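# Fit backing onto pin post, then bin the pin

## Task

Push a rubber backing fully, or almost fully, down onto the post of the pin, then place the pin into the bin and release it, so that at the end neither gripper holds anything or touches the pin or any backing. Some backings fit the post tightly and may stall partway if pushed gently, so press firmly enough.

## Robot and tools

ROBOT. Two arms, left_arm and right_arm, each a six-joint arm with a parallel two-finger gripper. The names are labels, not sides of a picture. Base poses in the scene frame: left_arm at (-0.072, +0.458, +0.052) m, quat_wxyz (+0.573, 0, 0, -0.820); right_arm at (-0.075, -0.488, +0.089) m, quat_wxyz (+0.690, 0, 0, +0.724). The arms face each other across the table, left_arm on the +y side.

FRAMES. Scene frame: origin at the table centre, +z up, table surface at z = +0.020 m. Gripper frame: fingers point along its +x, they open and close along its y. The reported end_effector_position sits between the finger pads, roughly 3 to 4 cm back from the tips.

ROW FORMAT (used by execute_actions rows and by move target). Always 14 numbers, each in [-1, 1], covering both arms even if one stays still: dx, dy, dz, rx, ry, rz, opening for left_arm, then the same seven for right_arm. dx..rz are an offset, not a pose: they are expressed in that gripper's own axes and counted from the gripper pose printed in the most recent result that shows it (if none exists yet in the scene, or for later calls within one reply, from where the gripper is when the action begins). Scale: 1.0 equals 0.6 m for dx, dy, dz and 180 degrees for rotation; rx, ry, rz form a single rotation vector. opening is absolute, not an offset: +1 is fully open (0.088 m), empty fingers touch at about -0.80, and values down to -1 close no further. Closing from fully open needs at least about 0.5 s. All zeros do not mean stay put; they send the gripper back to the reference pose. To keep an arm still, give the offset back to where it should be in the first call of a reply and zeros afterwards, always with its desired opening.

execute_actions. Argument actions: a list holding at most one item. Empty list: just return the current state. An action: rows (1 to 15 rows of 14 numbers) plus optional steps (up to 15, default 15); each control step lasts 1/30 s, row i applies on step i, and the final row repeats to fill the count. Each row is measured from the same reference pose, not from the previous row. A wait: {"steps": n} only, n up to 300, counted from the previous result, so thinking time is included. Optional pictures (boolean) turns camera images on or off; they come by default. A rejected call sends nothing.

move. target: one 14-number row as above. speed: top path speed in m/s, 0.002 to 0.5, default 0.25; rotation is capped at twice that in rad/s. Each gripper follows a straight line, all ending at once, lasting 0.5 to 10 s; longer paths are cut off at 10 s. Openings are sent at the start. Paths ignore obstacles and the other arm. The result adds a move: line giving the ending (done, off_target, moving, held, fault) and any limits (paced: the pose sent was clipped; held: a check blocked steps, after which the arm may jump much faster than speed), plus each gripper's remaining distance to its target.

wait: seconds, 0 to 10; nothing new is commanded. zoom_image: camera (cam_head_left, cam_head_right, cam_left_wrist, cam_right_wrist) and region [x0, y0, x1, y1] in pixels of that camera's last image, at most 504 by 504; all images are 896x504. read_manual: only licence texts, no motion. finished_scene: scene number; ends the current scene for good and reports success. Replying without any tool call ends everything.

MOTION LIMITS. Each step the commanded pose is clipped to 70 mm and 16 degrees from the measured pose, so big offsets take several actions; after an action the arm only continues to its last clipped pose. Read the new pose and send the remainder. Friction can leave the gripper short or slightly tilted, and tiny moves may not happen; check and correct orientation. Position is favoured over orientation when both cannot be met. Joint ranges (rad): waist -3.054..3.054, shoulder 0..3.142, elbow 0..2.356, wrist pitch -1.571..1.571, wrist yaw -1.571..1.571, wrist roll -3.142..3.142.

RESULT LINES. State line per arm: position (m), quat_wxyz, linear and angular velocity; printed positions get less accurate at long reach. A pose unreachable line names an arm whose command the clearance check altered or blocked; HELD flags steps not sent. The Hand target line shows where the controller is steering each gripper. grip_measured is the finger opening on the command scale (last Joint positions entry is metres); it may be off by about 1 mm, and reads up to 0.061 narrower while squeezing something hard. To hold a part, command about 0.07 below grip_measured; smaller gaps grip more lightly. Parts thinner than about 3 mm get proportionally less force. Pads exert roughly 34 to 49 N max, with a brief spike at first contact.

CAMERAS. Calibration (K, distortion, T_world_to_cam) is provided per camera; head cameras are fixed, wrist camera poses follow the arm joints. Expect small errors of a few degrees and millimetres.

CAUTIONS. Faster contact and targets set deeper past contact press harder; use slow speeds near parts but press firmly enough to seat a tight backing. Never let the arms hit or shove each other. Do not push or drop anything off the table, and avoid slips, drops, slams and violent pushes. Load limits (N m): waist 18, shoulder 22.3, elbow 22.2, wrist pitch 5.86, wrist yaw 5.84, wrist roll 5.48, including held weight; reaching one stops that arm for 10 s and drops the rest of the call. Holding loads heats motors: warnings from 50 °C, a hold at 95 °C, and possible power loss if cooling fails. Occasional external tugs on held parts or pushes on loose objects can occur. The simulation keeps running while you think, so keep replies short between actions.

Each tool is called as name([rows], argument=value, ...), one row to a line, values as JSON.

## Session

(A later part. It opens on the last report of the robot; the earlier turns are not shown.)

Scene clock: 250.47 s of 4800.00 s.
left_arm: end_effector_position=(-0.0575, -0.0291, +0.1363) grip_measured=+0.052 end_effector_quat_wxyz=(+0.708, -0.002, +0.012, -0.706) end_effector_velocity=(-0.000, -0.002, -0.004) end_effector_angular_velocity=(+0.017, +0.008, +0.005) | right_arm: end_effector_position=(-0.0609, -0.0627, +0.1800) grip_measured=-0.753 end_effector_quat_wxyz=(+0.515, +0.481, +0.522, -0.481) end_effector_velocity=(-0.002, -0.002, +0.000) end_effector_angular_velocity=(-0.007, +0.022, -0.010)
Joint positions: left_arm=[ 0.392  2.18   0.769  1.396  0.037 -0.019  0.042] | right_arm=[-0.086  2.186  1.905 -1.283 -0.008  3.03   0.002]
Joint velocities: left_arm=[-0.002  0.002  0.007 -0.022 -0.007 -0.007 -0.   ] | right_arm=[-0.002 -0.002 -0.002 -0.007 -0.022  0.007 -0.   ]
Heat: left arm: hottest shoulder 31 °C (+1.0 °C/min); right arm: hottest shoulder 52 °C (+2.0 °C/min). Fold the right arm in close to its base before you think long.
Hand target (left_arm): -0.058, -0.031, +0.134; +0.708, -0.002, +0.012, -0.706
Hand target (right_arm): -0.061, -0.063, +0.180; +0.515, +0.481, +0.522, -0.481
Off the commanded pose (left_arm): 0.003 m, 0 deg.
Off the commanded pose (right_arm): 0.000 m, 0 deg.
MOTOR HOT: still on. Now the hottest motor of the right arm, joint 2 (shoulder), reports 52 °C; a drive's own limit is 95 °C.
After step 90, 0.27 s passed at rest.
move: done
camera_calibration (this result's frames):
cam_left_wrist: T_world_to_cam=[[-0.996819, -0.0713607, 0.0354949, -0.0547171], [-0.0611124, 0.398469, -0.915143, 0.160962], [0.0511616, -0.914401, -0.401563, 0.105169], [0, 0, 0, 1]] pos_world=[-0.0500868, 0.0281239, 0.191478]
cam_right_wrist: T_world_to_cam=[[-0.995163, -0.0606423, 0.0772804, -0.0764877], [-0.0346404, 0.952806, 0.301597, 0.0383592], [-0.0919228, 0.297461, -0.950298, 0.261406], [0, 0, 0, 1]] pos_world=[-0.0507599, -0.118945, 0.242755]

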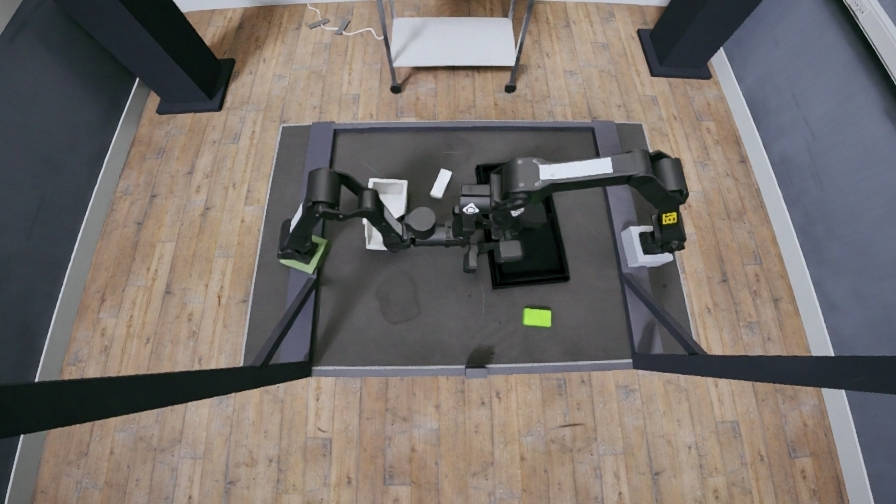

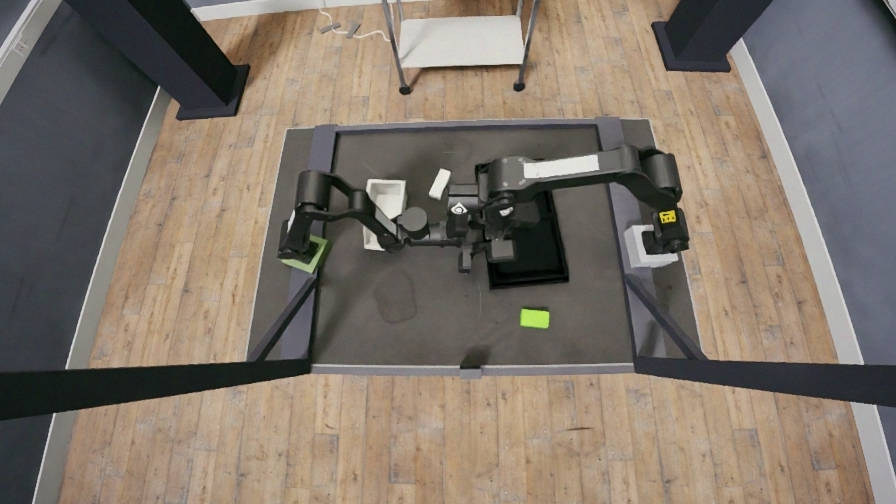

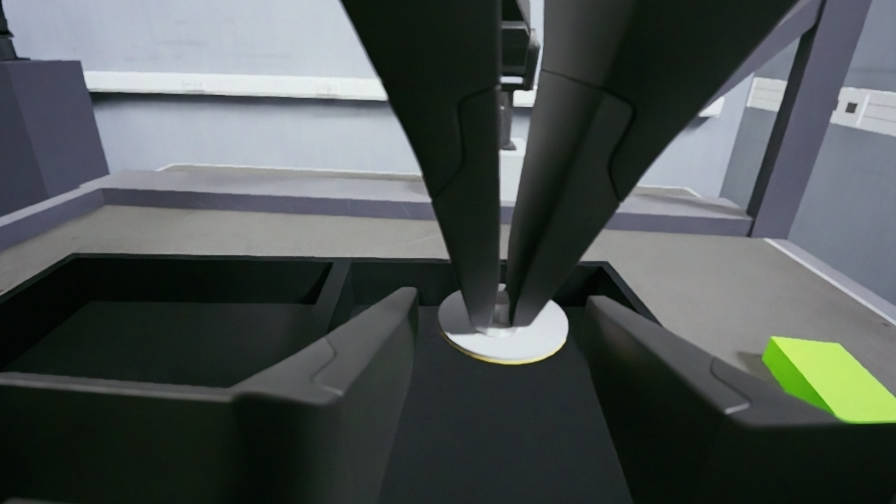

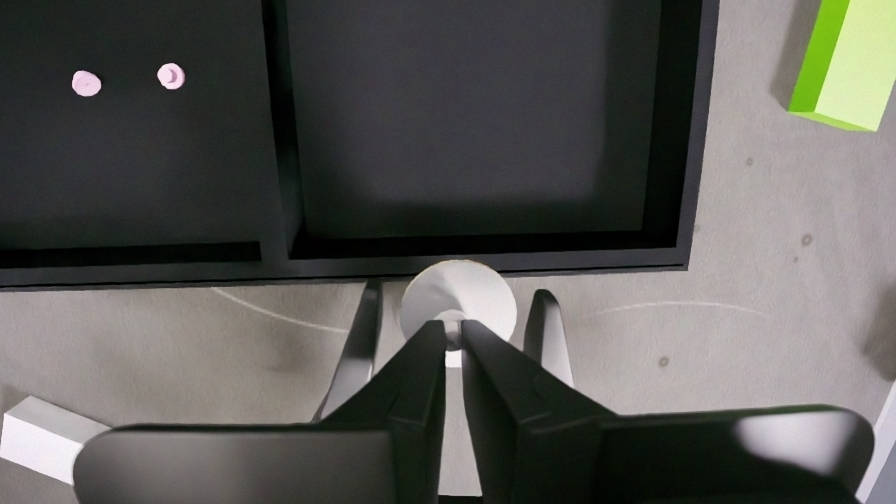

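move(target=[0,0,0,0,0,0,-0.3,0,0,0,0,0,0,-0.8])

Scene clock: 253.90 s of 4800.00 s.
left_arm: end_effector_position=(-0.0573, -0.0293, +0.1364) grip_measured=-0.247 end_effector_quat_wxyz=(+0.709, -0.002, +0.012, -0.705) end_effector_velocity=(+0.002, +0.001, +0.002) end_effector_angular_velocity=(-0.007, -0.008, +0.010) | right_arm: end_effector_position=(-0.0610, -0.0628, +0.1800) grip_measured=-0.753 end_effector_quat_wxyz=(+0.514, +0.480, +0.522, -0.481) end_effector_velocity=(-0.000, -0.002, +0.000) end_effector_angular_velocity=(-0.007, +0.008, +0.005)
Joint positions: left_arm=[ 0.392  2.181  0.77   1.397  0.036 -0.019  0.027] | right_arm=[-0.086  2.186  1.905 -1.284 -0.009  3.03   0.002]
Joint velocities: left_arm=[ 0.002 -0.002 -0.002  0.007 -0.007  0.007  0.   ] | right_arm=[-0.002 -0.002 -0.002 -0.007 -0.007 -0.007 -0.   ]
Heat: left arm: hottest shoulder 31 °C (+1.0 °C/min); right arm: hottest shoulder 53 °C (+3.0 °C/min). Fold the right arm in close to its base before you think long.
Hand target (left_arm): -0.057, -0.029, +0.136; +0.708, -0.002, +0.012, -0.706
Hand target (right_arm): -0.061, -0.063, +0.180; +0.515, +0.481, +0.522, -0.481
Off the commanded pose (left_arm): 0.000 m, 0 deg.
Off the commanded pose (right_arm): 0.000 m, 0 deg.
MOTOR HOT: still on. Now the hottest motor of the right arm, joint 2 (shoulder), reports 53 °C; a drive's own limit is 95 °C.
move: done
camera_calibration (this result's frames):
cam_left_wrist: T_world_to_cam=[[-0.996738, -0.0724742, 0.0355019, -0.0545854], [-0.0615241, 0.397702, -0.91545, 0.161152], [0.0522273, -0.914648, -0.400864, 0.104921], [0, 0, 0, 1]] pos_world=[-0.0499723, 0.027919, 0.191523]
cam_right_wrist: T_world_to_cam=[[-0.995103, -0.0606197, 0.0780746, -0.0767475], [-0.0344109, 0.952912, 0.301287, 0.0385066], [-0.0926622, 0.297125, -0.950332, 0.261358], [0, 0, 0, 1]] pos_world=[-0.0508286, -0.119002, 0.242768]

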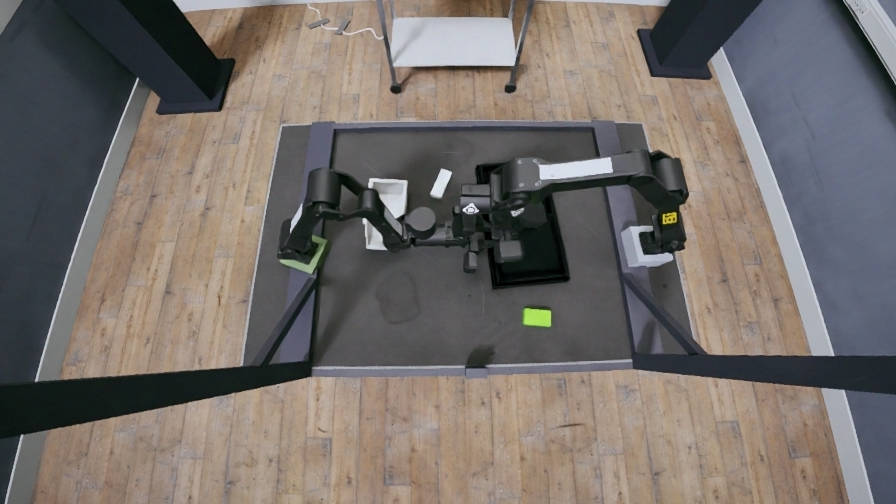

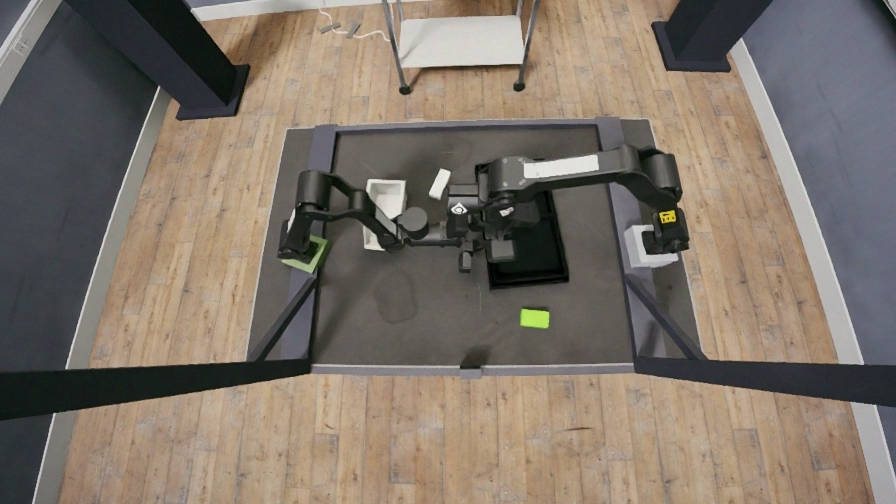

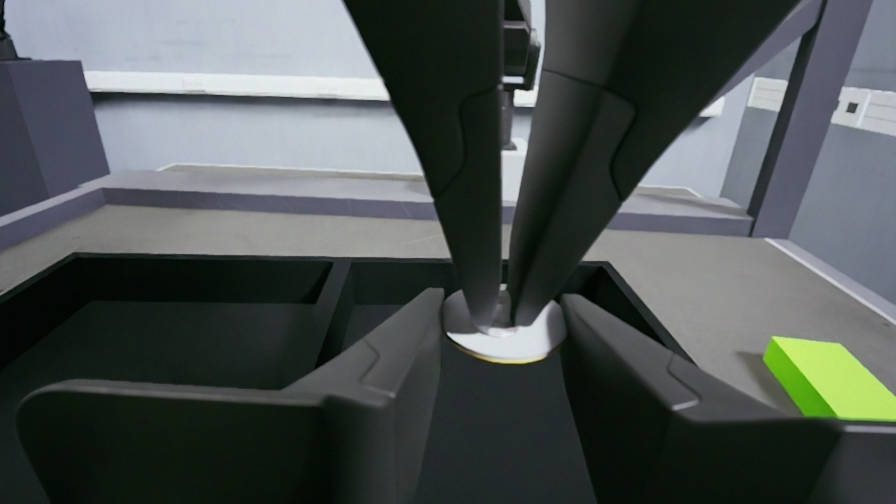

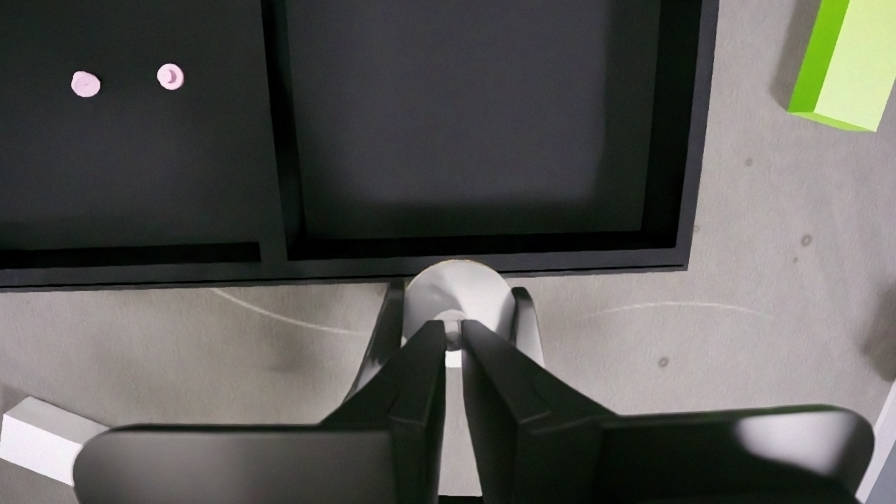

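Gripped. Pull apart (left lowers via shoulder, near-vertical; right raises).

move(target=[0,0,-0.015,0,0,0,-0.34,-0.022,0,0,0,0,0,-0.8], speed=0.015)

Scene clock: 256.80 s of 4800.00 s.
left_arm: end_effector_position=(-0.0573, -0.0300, +0.1403) grip_measured=-0.247 end_effector_quat_wxyz=(+0.709, -0.012, +0.001, -0.705) end_effector_velocity=(-0.005, +0.001, -0.004) end_effector_angular_velocity=(+0.012, +0.007, -0.025) | right_arm: end_effector_position=(-0.0610, -0.0642, +0.1891) grip_measured=-0.753 end_effector_quat_wxyz=(+0.516, +0.479, +0.521, -0.483) end_effector_velocity=(-0.000, -0.004, +0.002) end_effector_angular_velocity=(-0.017, +0.008, +0.005)
Joint positions: left_arm=[ 0.392  2.193  0.773  1.436  0.036 -0.019  0.027] | right_arm=[-0.086  2.186  1.941 -1.327 -0.009  3.03   0.002]
Joint velocities: left_arm=[-0.002  0.002 -0.002 -0.007  0.022 -0.007 -0.   ] | right_arm=[-0.002 -0.002  0.002 -0.022 -0.007 -0.007  0.   ]
Heat: left arm: hottest shoulder 32 °C (+1.0 °C/min); right arm: hottest shoulder 53 °C (+4.0 °C/min). Fold the right arm in close to its base before you think long.
Hand target (left_arm): -0.057, -0.029, +0.127; +0.709, -0.002, +0.012, -0.705
Hand target (right_arm): -0.061, -0.063, +0.193; +0.514, +0.481, +0.522, -0.481
Off the commanded pose (left_arm): 0.013 m, 2 deg.
Off the commanded pose (right_arm): 0.004 m, 0 deg.
MOTOR HOT: still on. Now the hottest motor of the right arm, joint 2 (shoulder), reports 53 °C; a drive's own limit is 95 °C.
move: off_target (left_arm)
camera_calibration (this result's frames):
cam_left_wrist: T_world_to_cam=[[-0.996783, -0.0713631, 0.0364707, -0.0548525], [-0.0603668, 0.369252, -0.927367, 0.165933], [0.0527129, -0.926585, -0.372372, 0.101575], [0, 0, 0, 1]] pos_world=[-0.0500136, 0.0289328, 0.193705]
cam_right_wrist: T_world_to_cam=[[-0.995082, -0.0600517, 0.0787787, -0.0776901], [-0.0343309, 0.95507, 0.294387, 0.0385111], [-0.0929175, 0.290234, -0.952434, 0.270383], [0, 0, 0, 1]] pos_world=[-0.0508626, -0.119921, 0.252305]

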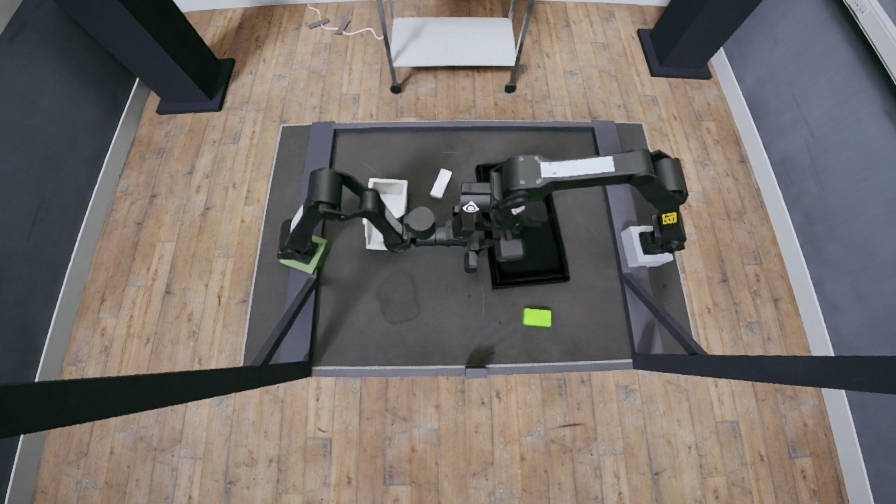

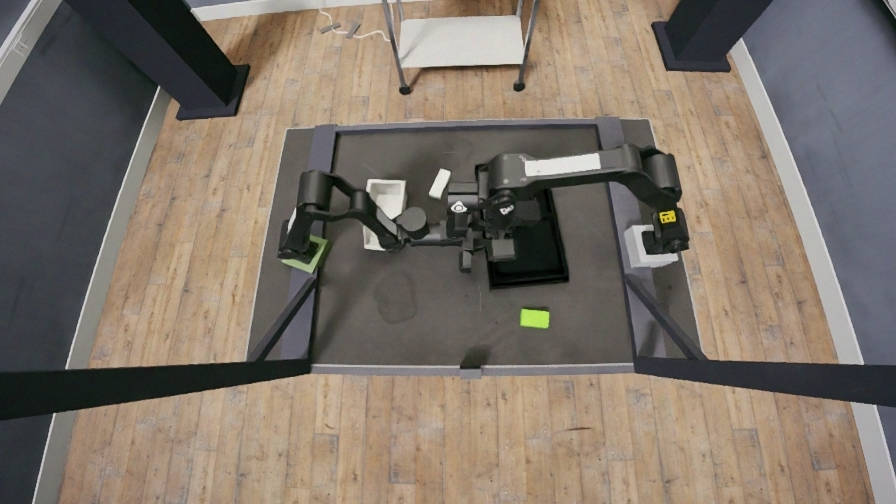

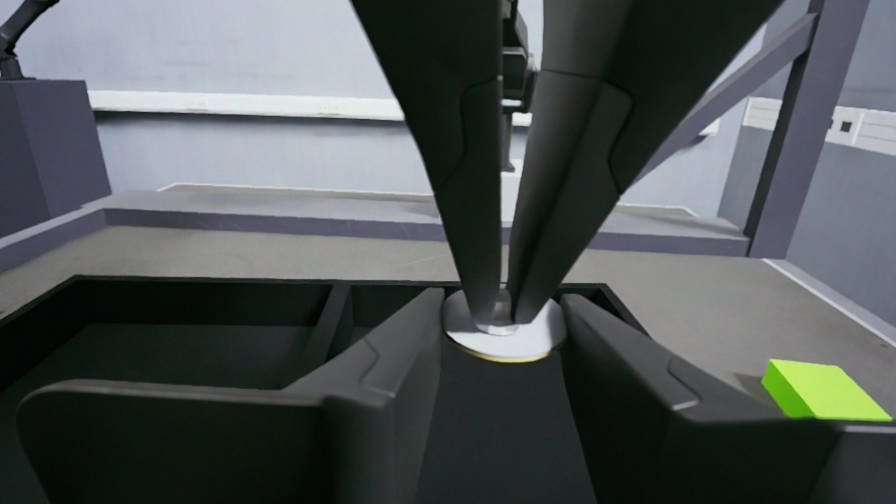

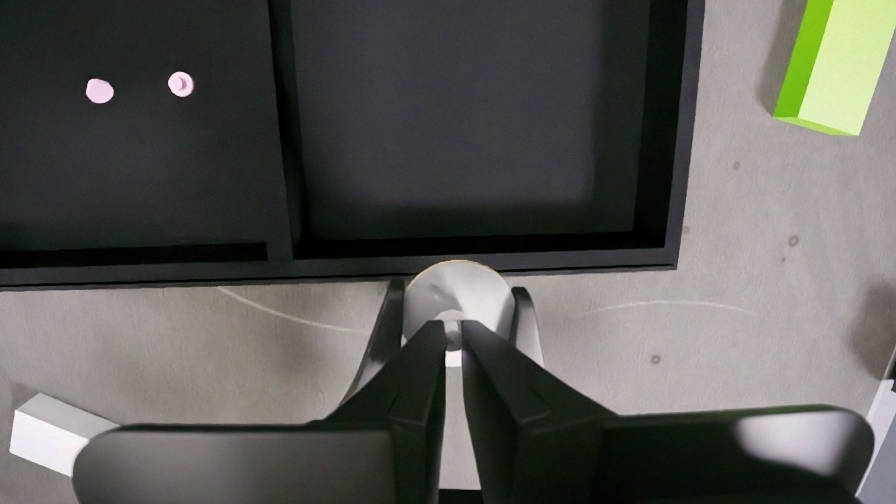

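move(target=[0,0,-0.05,0,0.03,0,-0.36,-0.012,0,0,0,0,0,-0.8], speed=0.015)

zoom_image(camera="cam_left_wrist", region=[430,240,580,380])

Scene clock: 262.47 s of 4800.00 s.
left_arm: end_effector_position=(-0.0573, -0.0343, +0.1377) grip_measured=-0.247 end_effector_quat_wxyz=(+0.709, -0.006, +0.008, -0.706) end_effector_velocity=(+0.002, +0.001, -0.004) end_effector_angular_velocity=(+0.022, -0.007, +0.020) | right_arm: end_effector_position=(-0.0611, -0.0681, +0.1905) grip_measured=-0.753 end_effector_quat_wxyz=(+0.520, +0.474, +0.516, -0.488) end_effector_velocity=(-0.005, -0.005, +0.000) end_effector_angular_velocity=(-0.021, +0.023, -0.005)
Joint positions: left_arm=[ 0.391  2.194  0.792  1.398  0.036 -0.019  0.027] | right_arm=[-0.086  2.186  1.946 -1.351 -0.009  3.03   0.002]
Joint velocities: left_arm=[-0.002 -0.002 -0.002 -0.022 -0.022  0.007 -0.   ] | right_arm=[ 0.002 -0.002 -0.002 -0.022 -0.022  0.007 -0.   ]
Heat: left arm: hottest shoulder 31 °C (+0.0 °C/min); right arm: hottest shoulder 53 °C (+6.1 °C/min). Fold the right arm in close to its base before you think long.
Hand target (left_arm): -0.058, -0.029, +0.111; +0.708, +0.021, +0.034, -0.705
Hand target (right_arm): -0.061, -0.064, +0.196; +0.516, +0.479, +0.521, -0.483
Off the commanded pose (left_arm): 0.028 m, 4 deg.
Off the commanded pose (right_arm): 0.007 m, 1 deg.
MOTOR HOT: still on. Now the hottest motor of the right arm, joint 2 (shoulder), reports 53 °C; a drive's own limit is 95 °C.
move: off_target (left_arm)
camera_calibration (this result's frames):
cam_left_wrist: T_world_to_cam=[[-0.996809, -0.0713194, 0.035854, -0.0550525], [-0.0608169, 0.387605, -0.919817, 0.164708], [0.0517036, -0.919062, -0.390706, 0.0992963], [0, 0, 0, 1]] pos_world=[-0.0499937, 0.0234916, 0.19227]
cam_right_wrist: T_world_to_cam=[[-0.995059, -0.0586308, 0.0801242, -0.0782792], [-0.0342538, 0.960194, 0.277225, 0.0454562], [-0.0931887, 0.27311, -0.957458, 0.272603], [0, 0, 0, 1]] pos_world=[-0.0509318, -0.122687, 0.254677]

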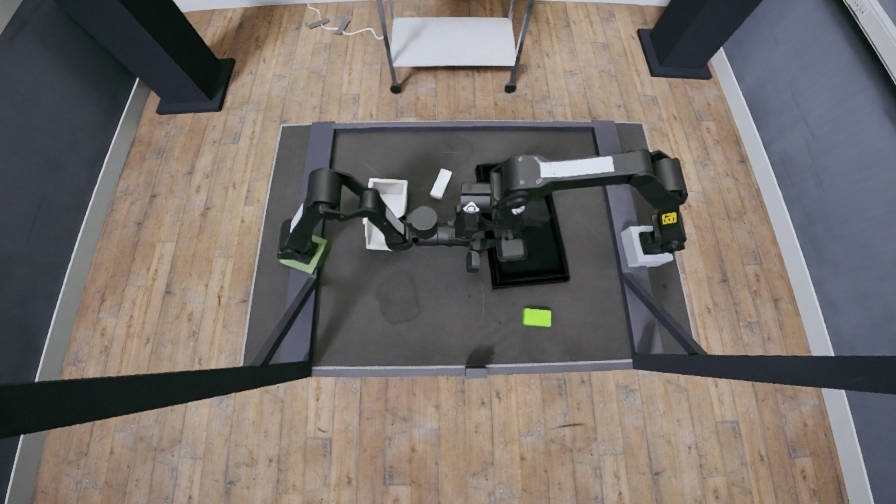

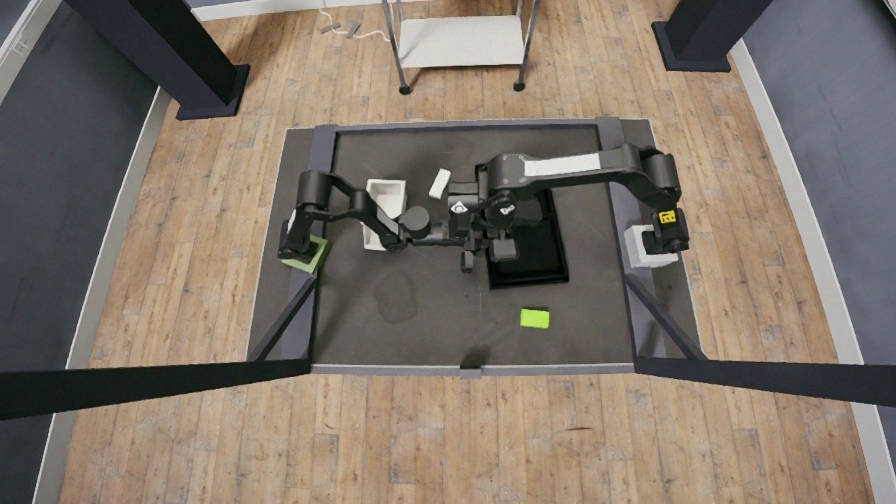

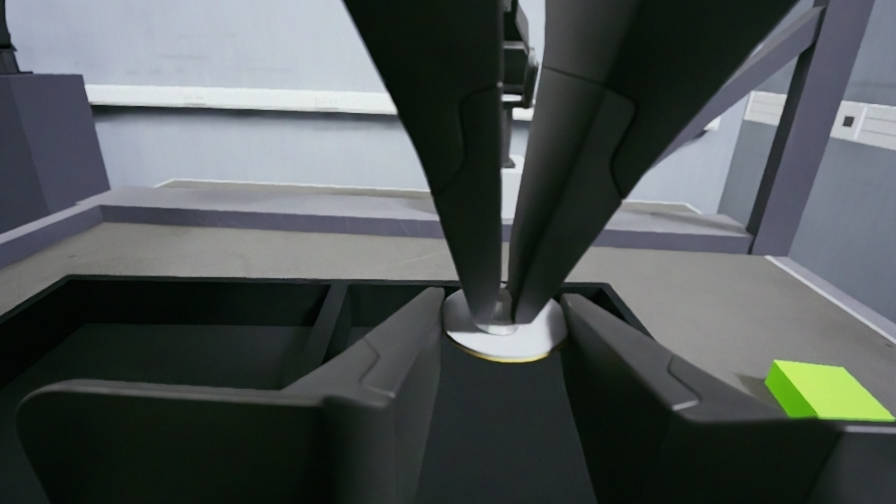

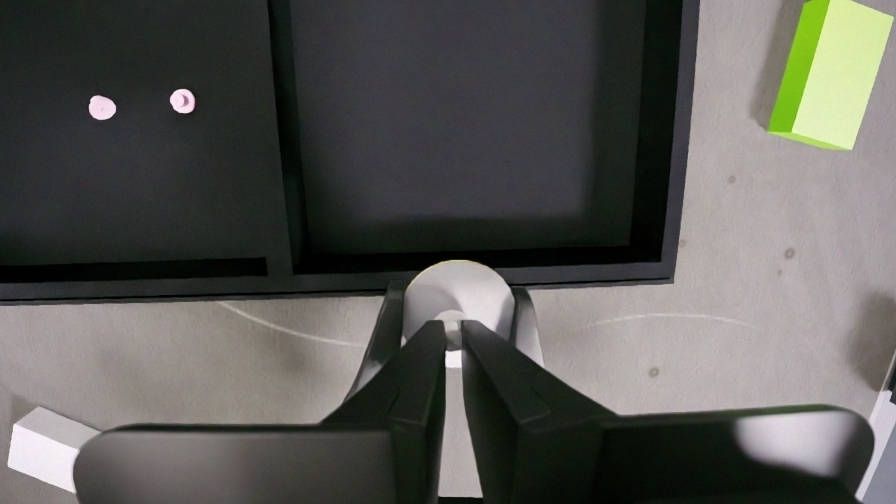

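Region (430, 240, 580, 380) of cam_left_wrist's 896x504 image, scaled by 3.360, with more detail than that image has; it fills the top 470 rows of this view, and the rest is white.

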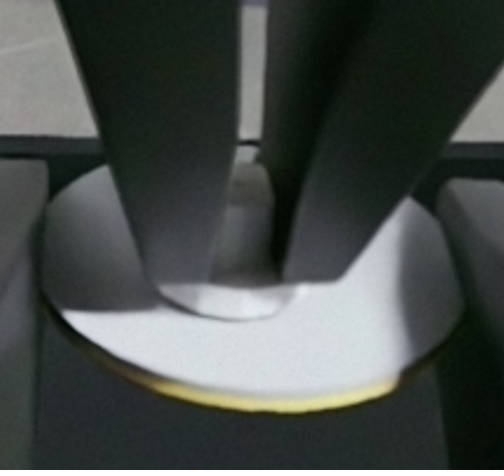

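move(target=[-0.008,0,-0.065,0,0.04,0,-0.4,-0.03,0,-0.006,0,0.01,0,-0.9], speed=0.02)

zoom_image(camera="cam_left_wrist", region=[430,240,580,380])

Scene clock: 268.77 s of 4800.00 s.
left_arm: end_effector_position=(-0.0573, -0.0374, +0.1361) grip_measured=-0.247 end_effector_quat_wxyz=(+0.708, +0.001, +0.014, -0.706) end_effector_velocity=(-0.000, +0.000, +0.002) end_effector_angular_velocity=(-0.007, +0.007, +0.005) | right_arm: end_effector_position=(-0.0612, -0.0711, +0.1942) grip_measured=-0.753 end_effector_quat_wxyz=(+0.523, +0.470, +0.513, -0.492) end_effector_velocity=(-0.000, -0.004, +0.002) end_effector_angular_velocity=(-0.017, +0.008, -0.010)
Joint positions: left_arm=[ 0.391  2.19   0.806  1.363  0.037 -0.018  0.027] | right_arm=[-0.086  2.186  1.961 -1.379 -0.009  3.03   0.002]
Joint velocities: left_arm=[-0.002 -0.002 -0.002  0.007 -0.007 -0.007 -0.   ] | right_arm=[-0.002 -0.002  0.002 -0.022 -0.007  0.007 -0.   ]
Heat: left arm: hottest shoulder 31 °C (+0.0 °C/min); right arm: hottest shoulder 54 °C (+8.1 °C/min). Fold the right arm in close to its base before you think long.
Hand target (left_arm): -0.058, -0.028, +0.100; +0.707, +0.039, +0.052, -0.704
Hand target (right_arm): -0.061, -0.065, +0.208; +0.512, +0.481, +0.524, -0.480
Off the commanded pose (left_arm): 0.038 m, 6 deg.
Off the commanded pose (right_arm): 0.016 m, 3 deg.
MOTOR HOT: still on. Now the hottest motor of the right arm, joint 2 (shoulder), reports 54 °C; a drive's own limit is 95 °C.
move: off_target (left_arm, right_arm)
camera_calibration (this result's frames):
cam_left_wrist: T_world_to_cam=[[-0.996865, -0.0711934, 0.034534, -0.0550227], [-0.0604962, 0.404417, -0.912572, 0.164049], [0.0510029, -0.911799, -0.407456, 0.0983259], [0, 0, 0, 1]] pos_world=[-0.0499408, 0.0193921, 0.19167]
cam_right_wrist: T_world_to_cam=[[-0.995018, -0.0575222, 0.0814273, -0.0790389], [-0.0341161, 0.963908, 0.264039, 0.0501538], [-0.0936766, 0.259945, -0.961069, 0.276728], [0, 0, 0, 1]] pos_world=[-0.0510111, -0.124824, 0.259148]

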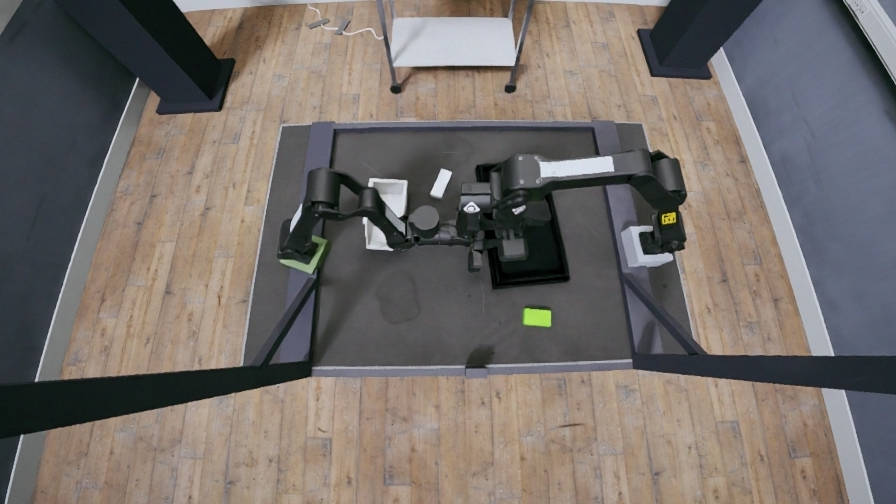

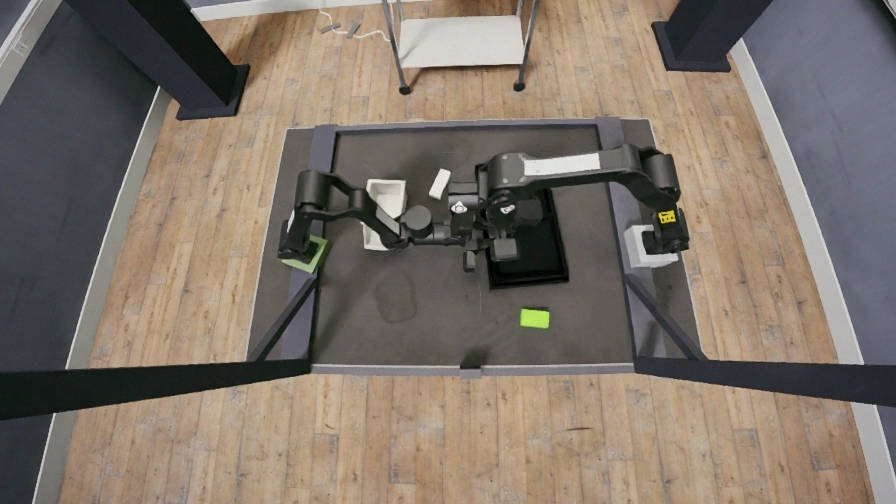

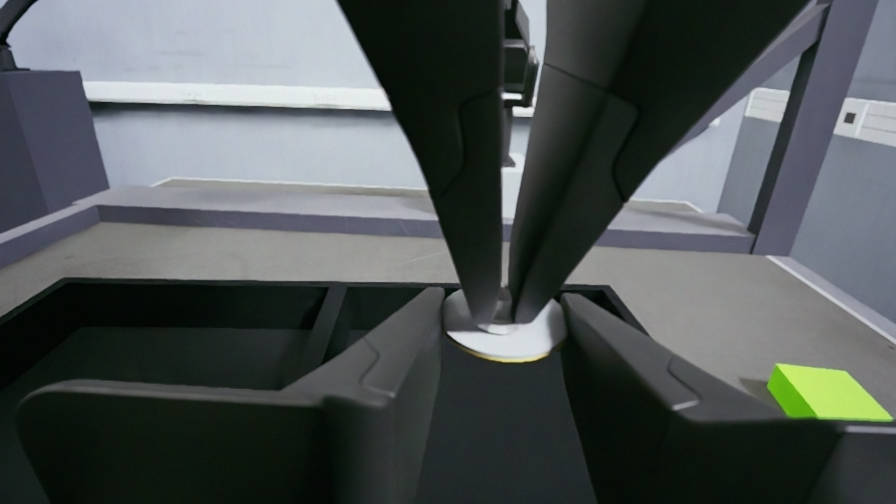

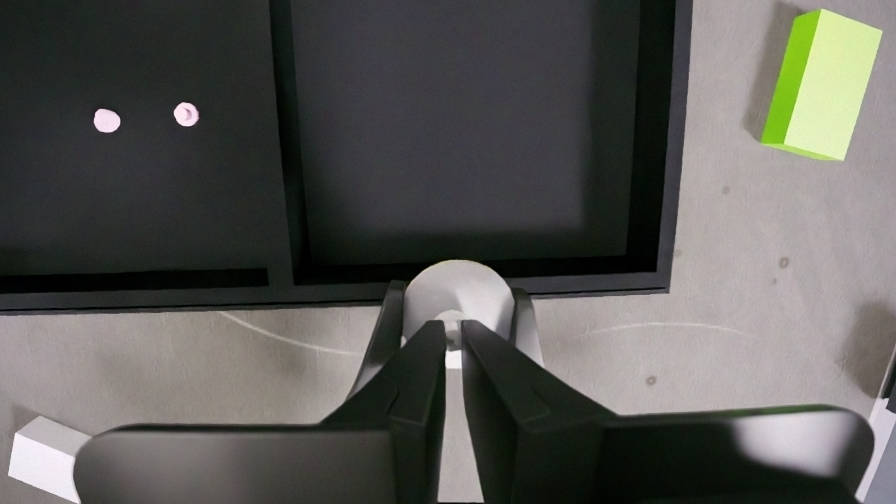

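Region (430, 240, 580, 380) of cam_left_wrist's 896x504 image, scaled by 3.360, with more detail than that image has; it fills the top 470 rows of this view, and the rest is white.

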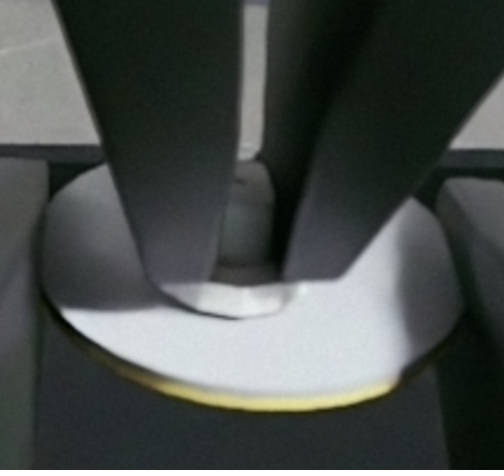

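move(target=[-0.02,0.008,-0.01,0,0,0,-0.4,0.0,-0.012,0.025,0,0,0,-0.9], speed=0.015)

zoom_image(camera="cam_left_wrist", region=[430,240,580,380])

Scene clock: 274.70 s of 4800.00 s.
left_arm: end_effector_position=(-0.0585, -0.0340, +0.1472) grip_measured=-0.247 end_effector_quat_wxyz=(+0.703, -0.015, -0.003, -0.711) end_effector_velocity=(-0.000, +0.002, -0.003) end_effector_angular_velocity=(+0.012, +0.008, +0.005) | right_arm: end_effector_position=(-0.0631, -0.0725, +0.1956) grip_measured=-0.753 end_effector_quat_wxyz=(+0.512, +0.484, +0.522, -0.480) end_effector_velocity=(+0.002, -0.001, +0.002) end_effector_angular_velocity=(+0.008, +0.007, -0.015)
Joint positions: left_arm=[ 0.395  2.182  0.791  1.418  0.055 -0.018  0.027] | right_arm=[-0.08   2.134  1.885 -1.309 -0.006  3.04   0.002]
Joint velocities: left_arm=[-0.002 -0.002 -0.007 -0.007 -0.007 -0.007 -0.   ] | right_arm=[-0.007 -0.012 -0.012  0.007 -0.007  0.007 -0.   ]
Heat: left arm: hottest shoulder 31 °C (-1.0 °C/min); right arm: hottest shoulder 56 °C (+11.1 °C/min). Fold the right arm in close to its base before you think long.
Hand target (left_arm): -0.053, -0.026, +0.131; +0.708, +0.000, +0.014, -0.706
Hand target (right_arm): -0.067, -0.086, +0.195; +0.524, +0.470, +0.513, -0.492
Off the commanded pose (left_arm): 0.020 m, 3 deg.
Off the commanded pose (right_arm): 0.015 m, 3 deg.
MOTOR HOT: still on. Now the hottest motor of the right arm, joint 2 (shoulder), reports 56 °C; a drive's own limit is 95 °C.
After step 90, 1.60 s passed at rest.
move: off_target (left_arm, right_arm)
camera_calibration (this result's frames):
cam_left_wrist: T_world_to_cam=[[-0.997853, -0.0550346, 0.0355147, -0.0559546], [-0.0530315, 0.36061, -0.931208, 0.1744], [0.0384417, -0.931092, -0.362755, 0.098016], [0, 0, 0, 1]] pos_world=[-0.0503536, 0.0252919, 0.199946]
cam_right_wrist: T_world_to_cam=[[-0.995658, -0.055785, 0.0745196, -0.079649], [-0.0302678, 0.951052, 0.307544, 0.0418143], [-0.0880284, 0.303953, -0.948611, 0.2793], [0, 0, 0, 1]] pos_world=[-0.0534512, -0.129105, 0.258023]

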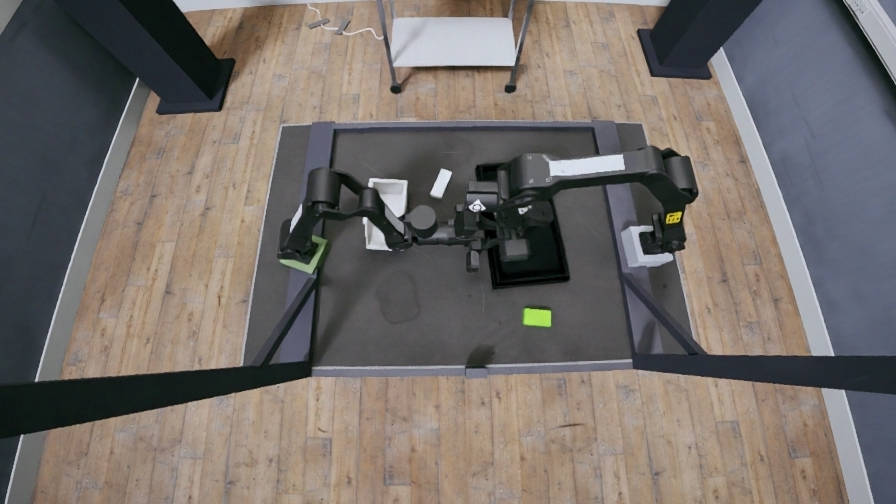

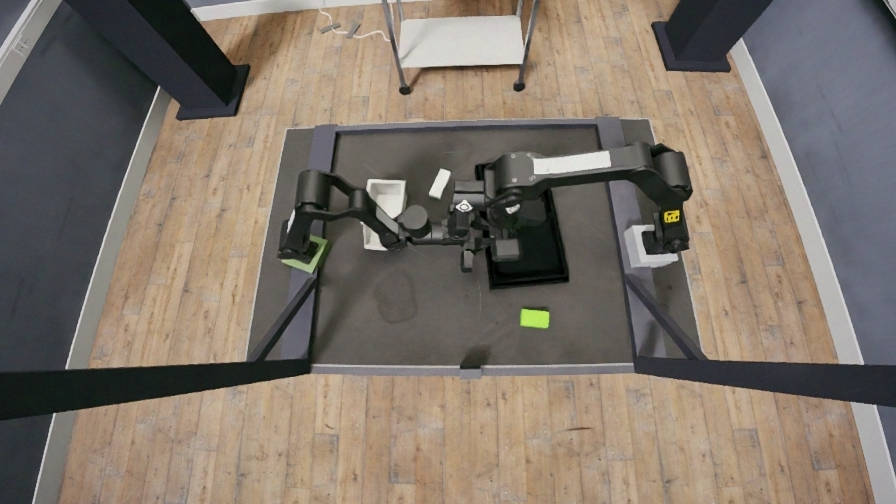

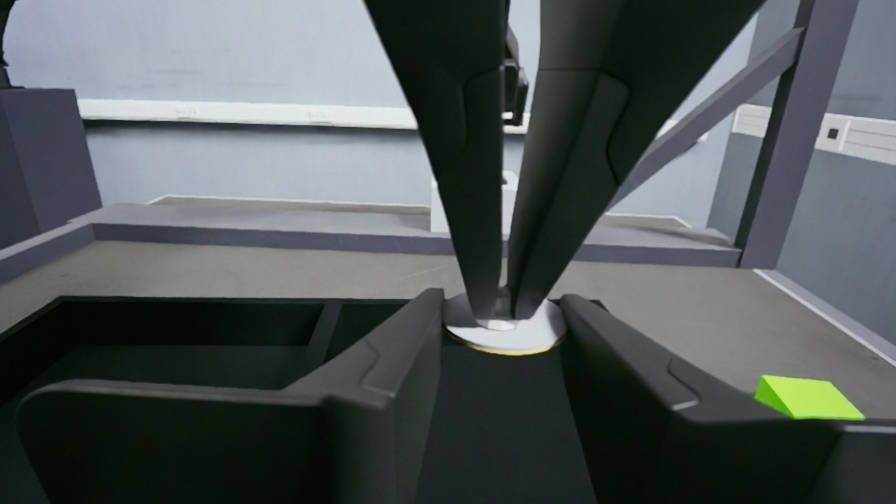

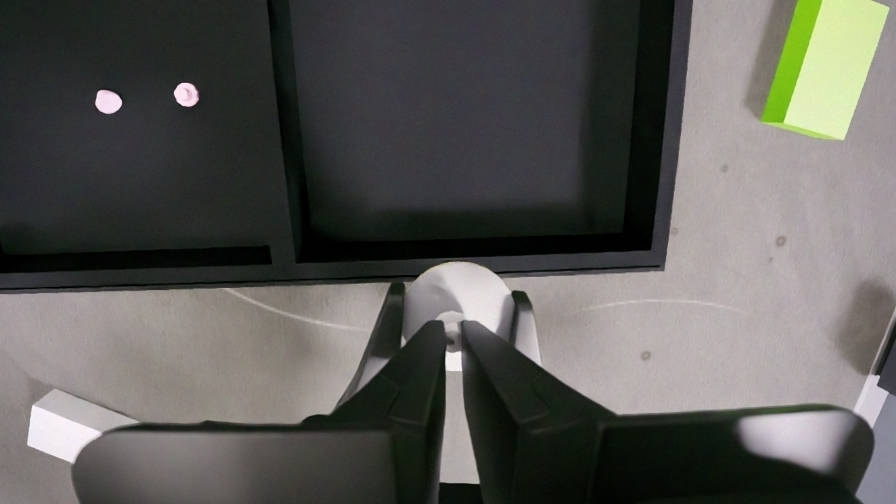

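Region (430, 240, 580, 380) of cam_left_wrist's 896x504 image, scaled by 3.360, with more detail than that image has; it fills the top 470 rows of this view, and the rest is white.

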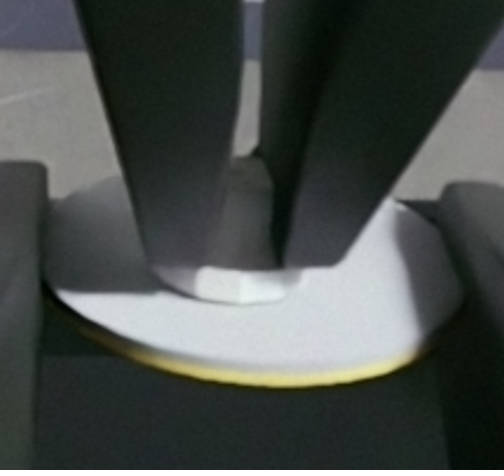

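move(target=[0,0,-0.05,0,0.03,0,-0.4,-0.025,0,0,-0.2,0,0,-0.9], speed=0.08)

zoom_image(camera="cam_left_wrist", region=[430,240,580,380])

Scene clock: 283.63 s of 4800.00 s.
left_arm: end_effector_position=(-0.0573, -0.0402, +0.1482) grip_measured=-0.247 end_effector_quat_wxyz=(+0.704, -0.012, -0.001, -0.710) end_effector_velocity=(+0.000, +0.001, -0.001) end_effector_angular_velocity=(+0.008, +0.022, -0.005) | right_arm: end_effector_position=(-0.0639, -0.0756, +0.2033) grip_measured=-0.753 end_effector_quat_wxyz=(+0.639, +0.297, +0.642, -0.302) end_effector_velocity=(-0.000, -0.004, +0.002) end_effector_angular_velocity=(-0.017, +0.008, +0.020)
Joint positions: left_arm=[ 0.396  2.182  0.817  1.383  0.054 -0.018  0.027] | right_arm=[-0.079  2.137  1.92  -1.359 -0.008  2.416  0.002]
Joint velocities: left_arm=[ 0.002 -0.002 -0.002 -0.007  0.007 -0.022 -0.   ] | right_arm=[-0.002 -0.002  0.002 -0.022 -0.007 -0.022 -0.   ]
Heat: left arm: hottest shoulder 31 °C (+0.0 °C/min); right arm: hottest shoulder 57 °C (+10.1 °C/min). Fold the right arm in close to its base before you think long.
Hand target (left_arm): -0.059, -0.034, +0.118; +0.702, +0.018, +0.029, -0.711
Hand target (right_arm): -0.063, -0.073, +0.211; +0.637, +0.302, +0.645, -0.295
Off the commanded pose (left_arm): 0.031 m, 5 deg.
Off the commanded pose (right_arm): 0.008 m, 1 deg.
MOTOR HOT: still on. Now the hottest motor of the right arm, joint 2 (shoulder), reports 57 °C; a drive's own limit is 95 °C.
After step 90, 1.70 s passed at rest.
move: off_target (left_arm)
camera_calibration (this result's frames):
cam_left_wrist: T_world_to_cam=[[-0.997714, -0.0580098, 0.0346783, -0.0551162], [-0.0536726, 0.368254, -0.928175, 0.177424], [0.0410729, -0.927914, -0.370525, 0.094054], [0, 0, 0, 1]] pos_world=[-0.0493305, 0.0187396, 0.201442]
cam_right_wrist: T_world_to_cam=[[-0.775004, -0.627085, 0.0783191, -0.111087], [-0.582566, 0.756956, 0.29603, -0.00519296], [-0.24492, 0.183799, -0.951962, 0.2691], [0, 0, 0, 1]] pos_world=[-0.0232102, -0.11519, 0.26641]

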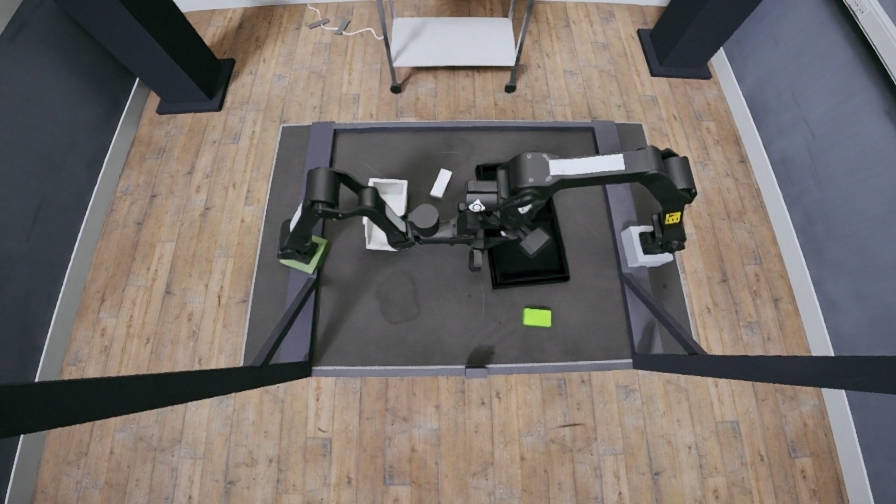

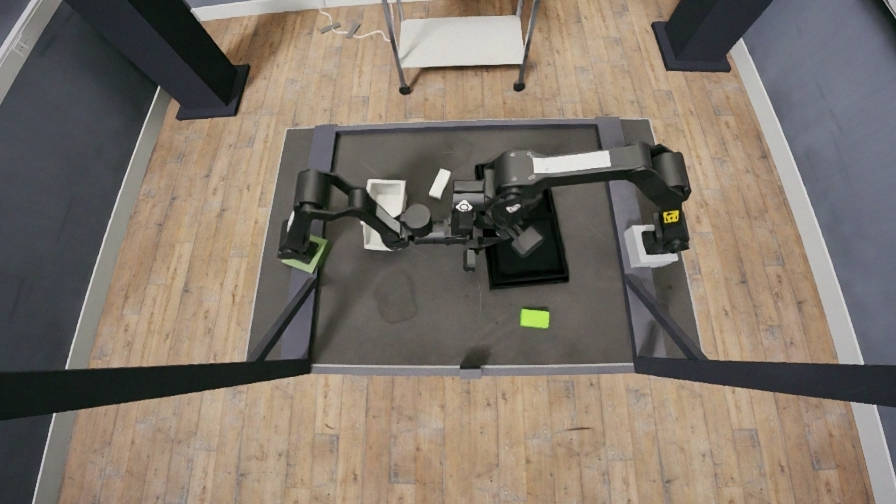

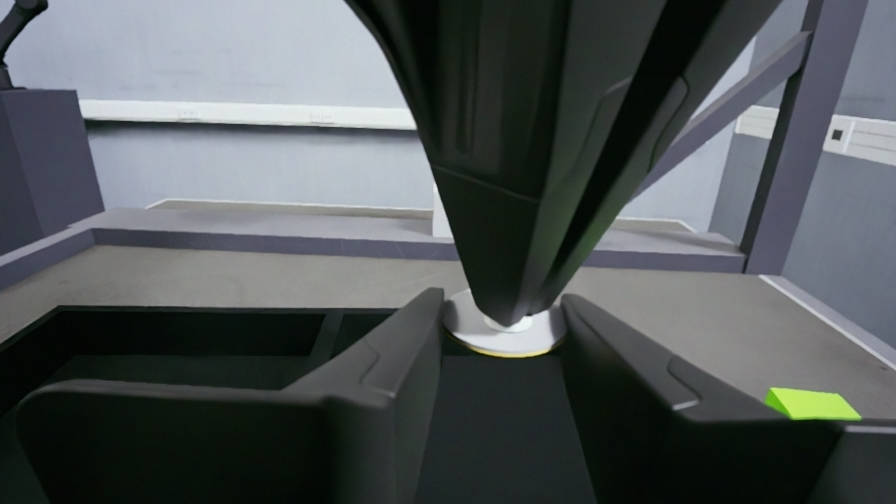

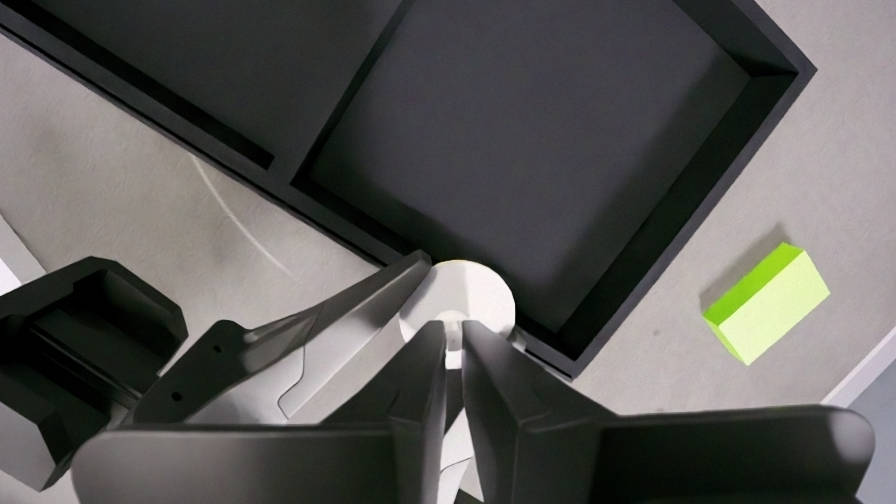

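Region (430, 240, 580, 380) of cam_left_wrist's 896x504 image, scaled by 3.360, with more detail than that image has; it fills the top 470 rows of this view, and the rest is white.

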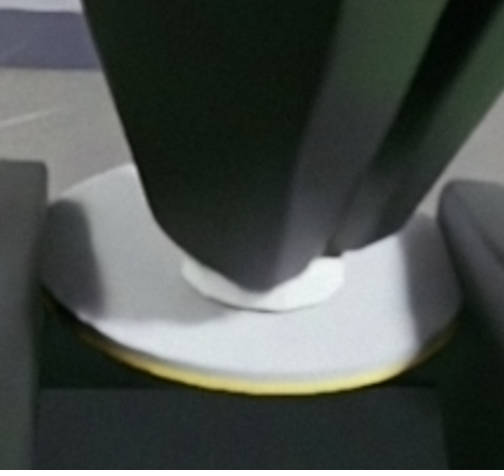

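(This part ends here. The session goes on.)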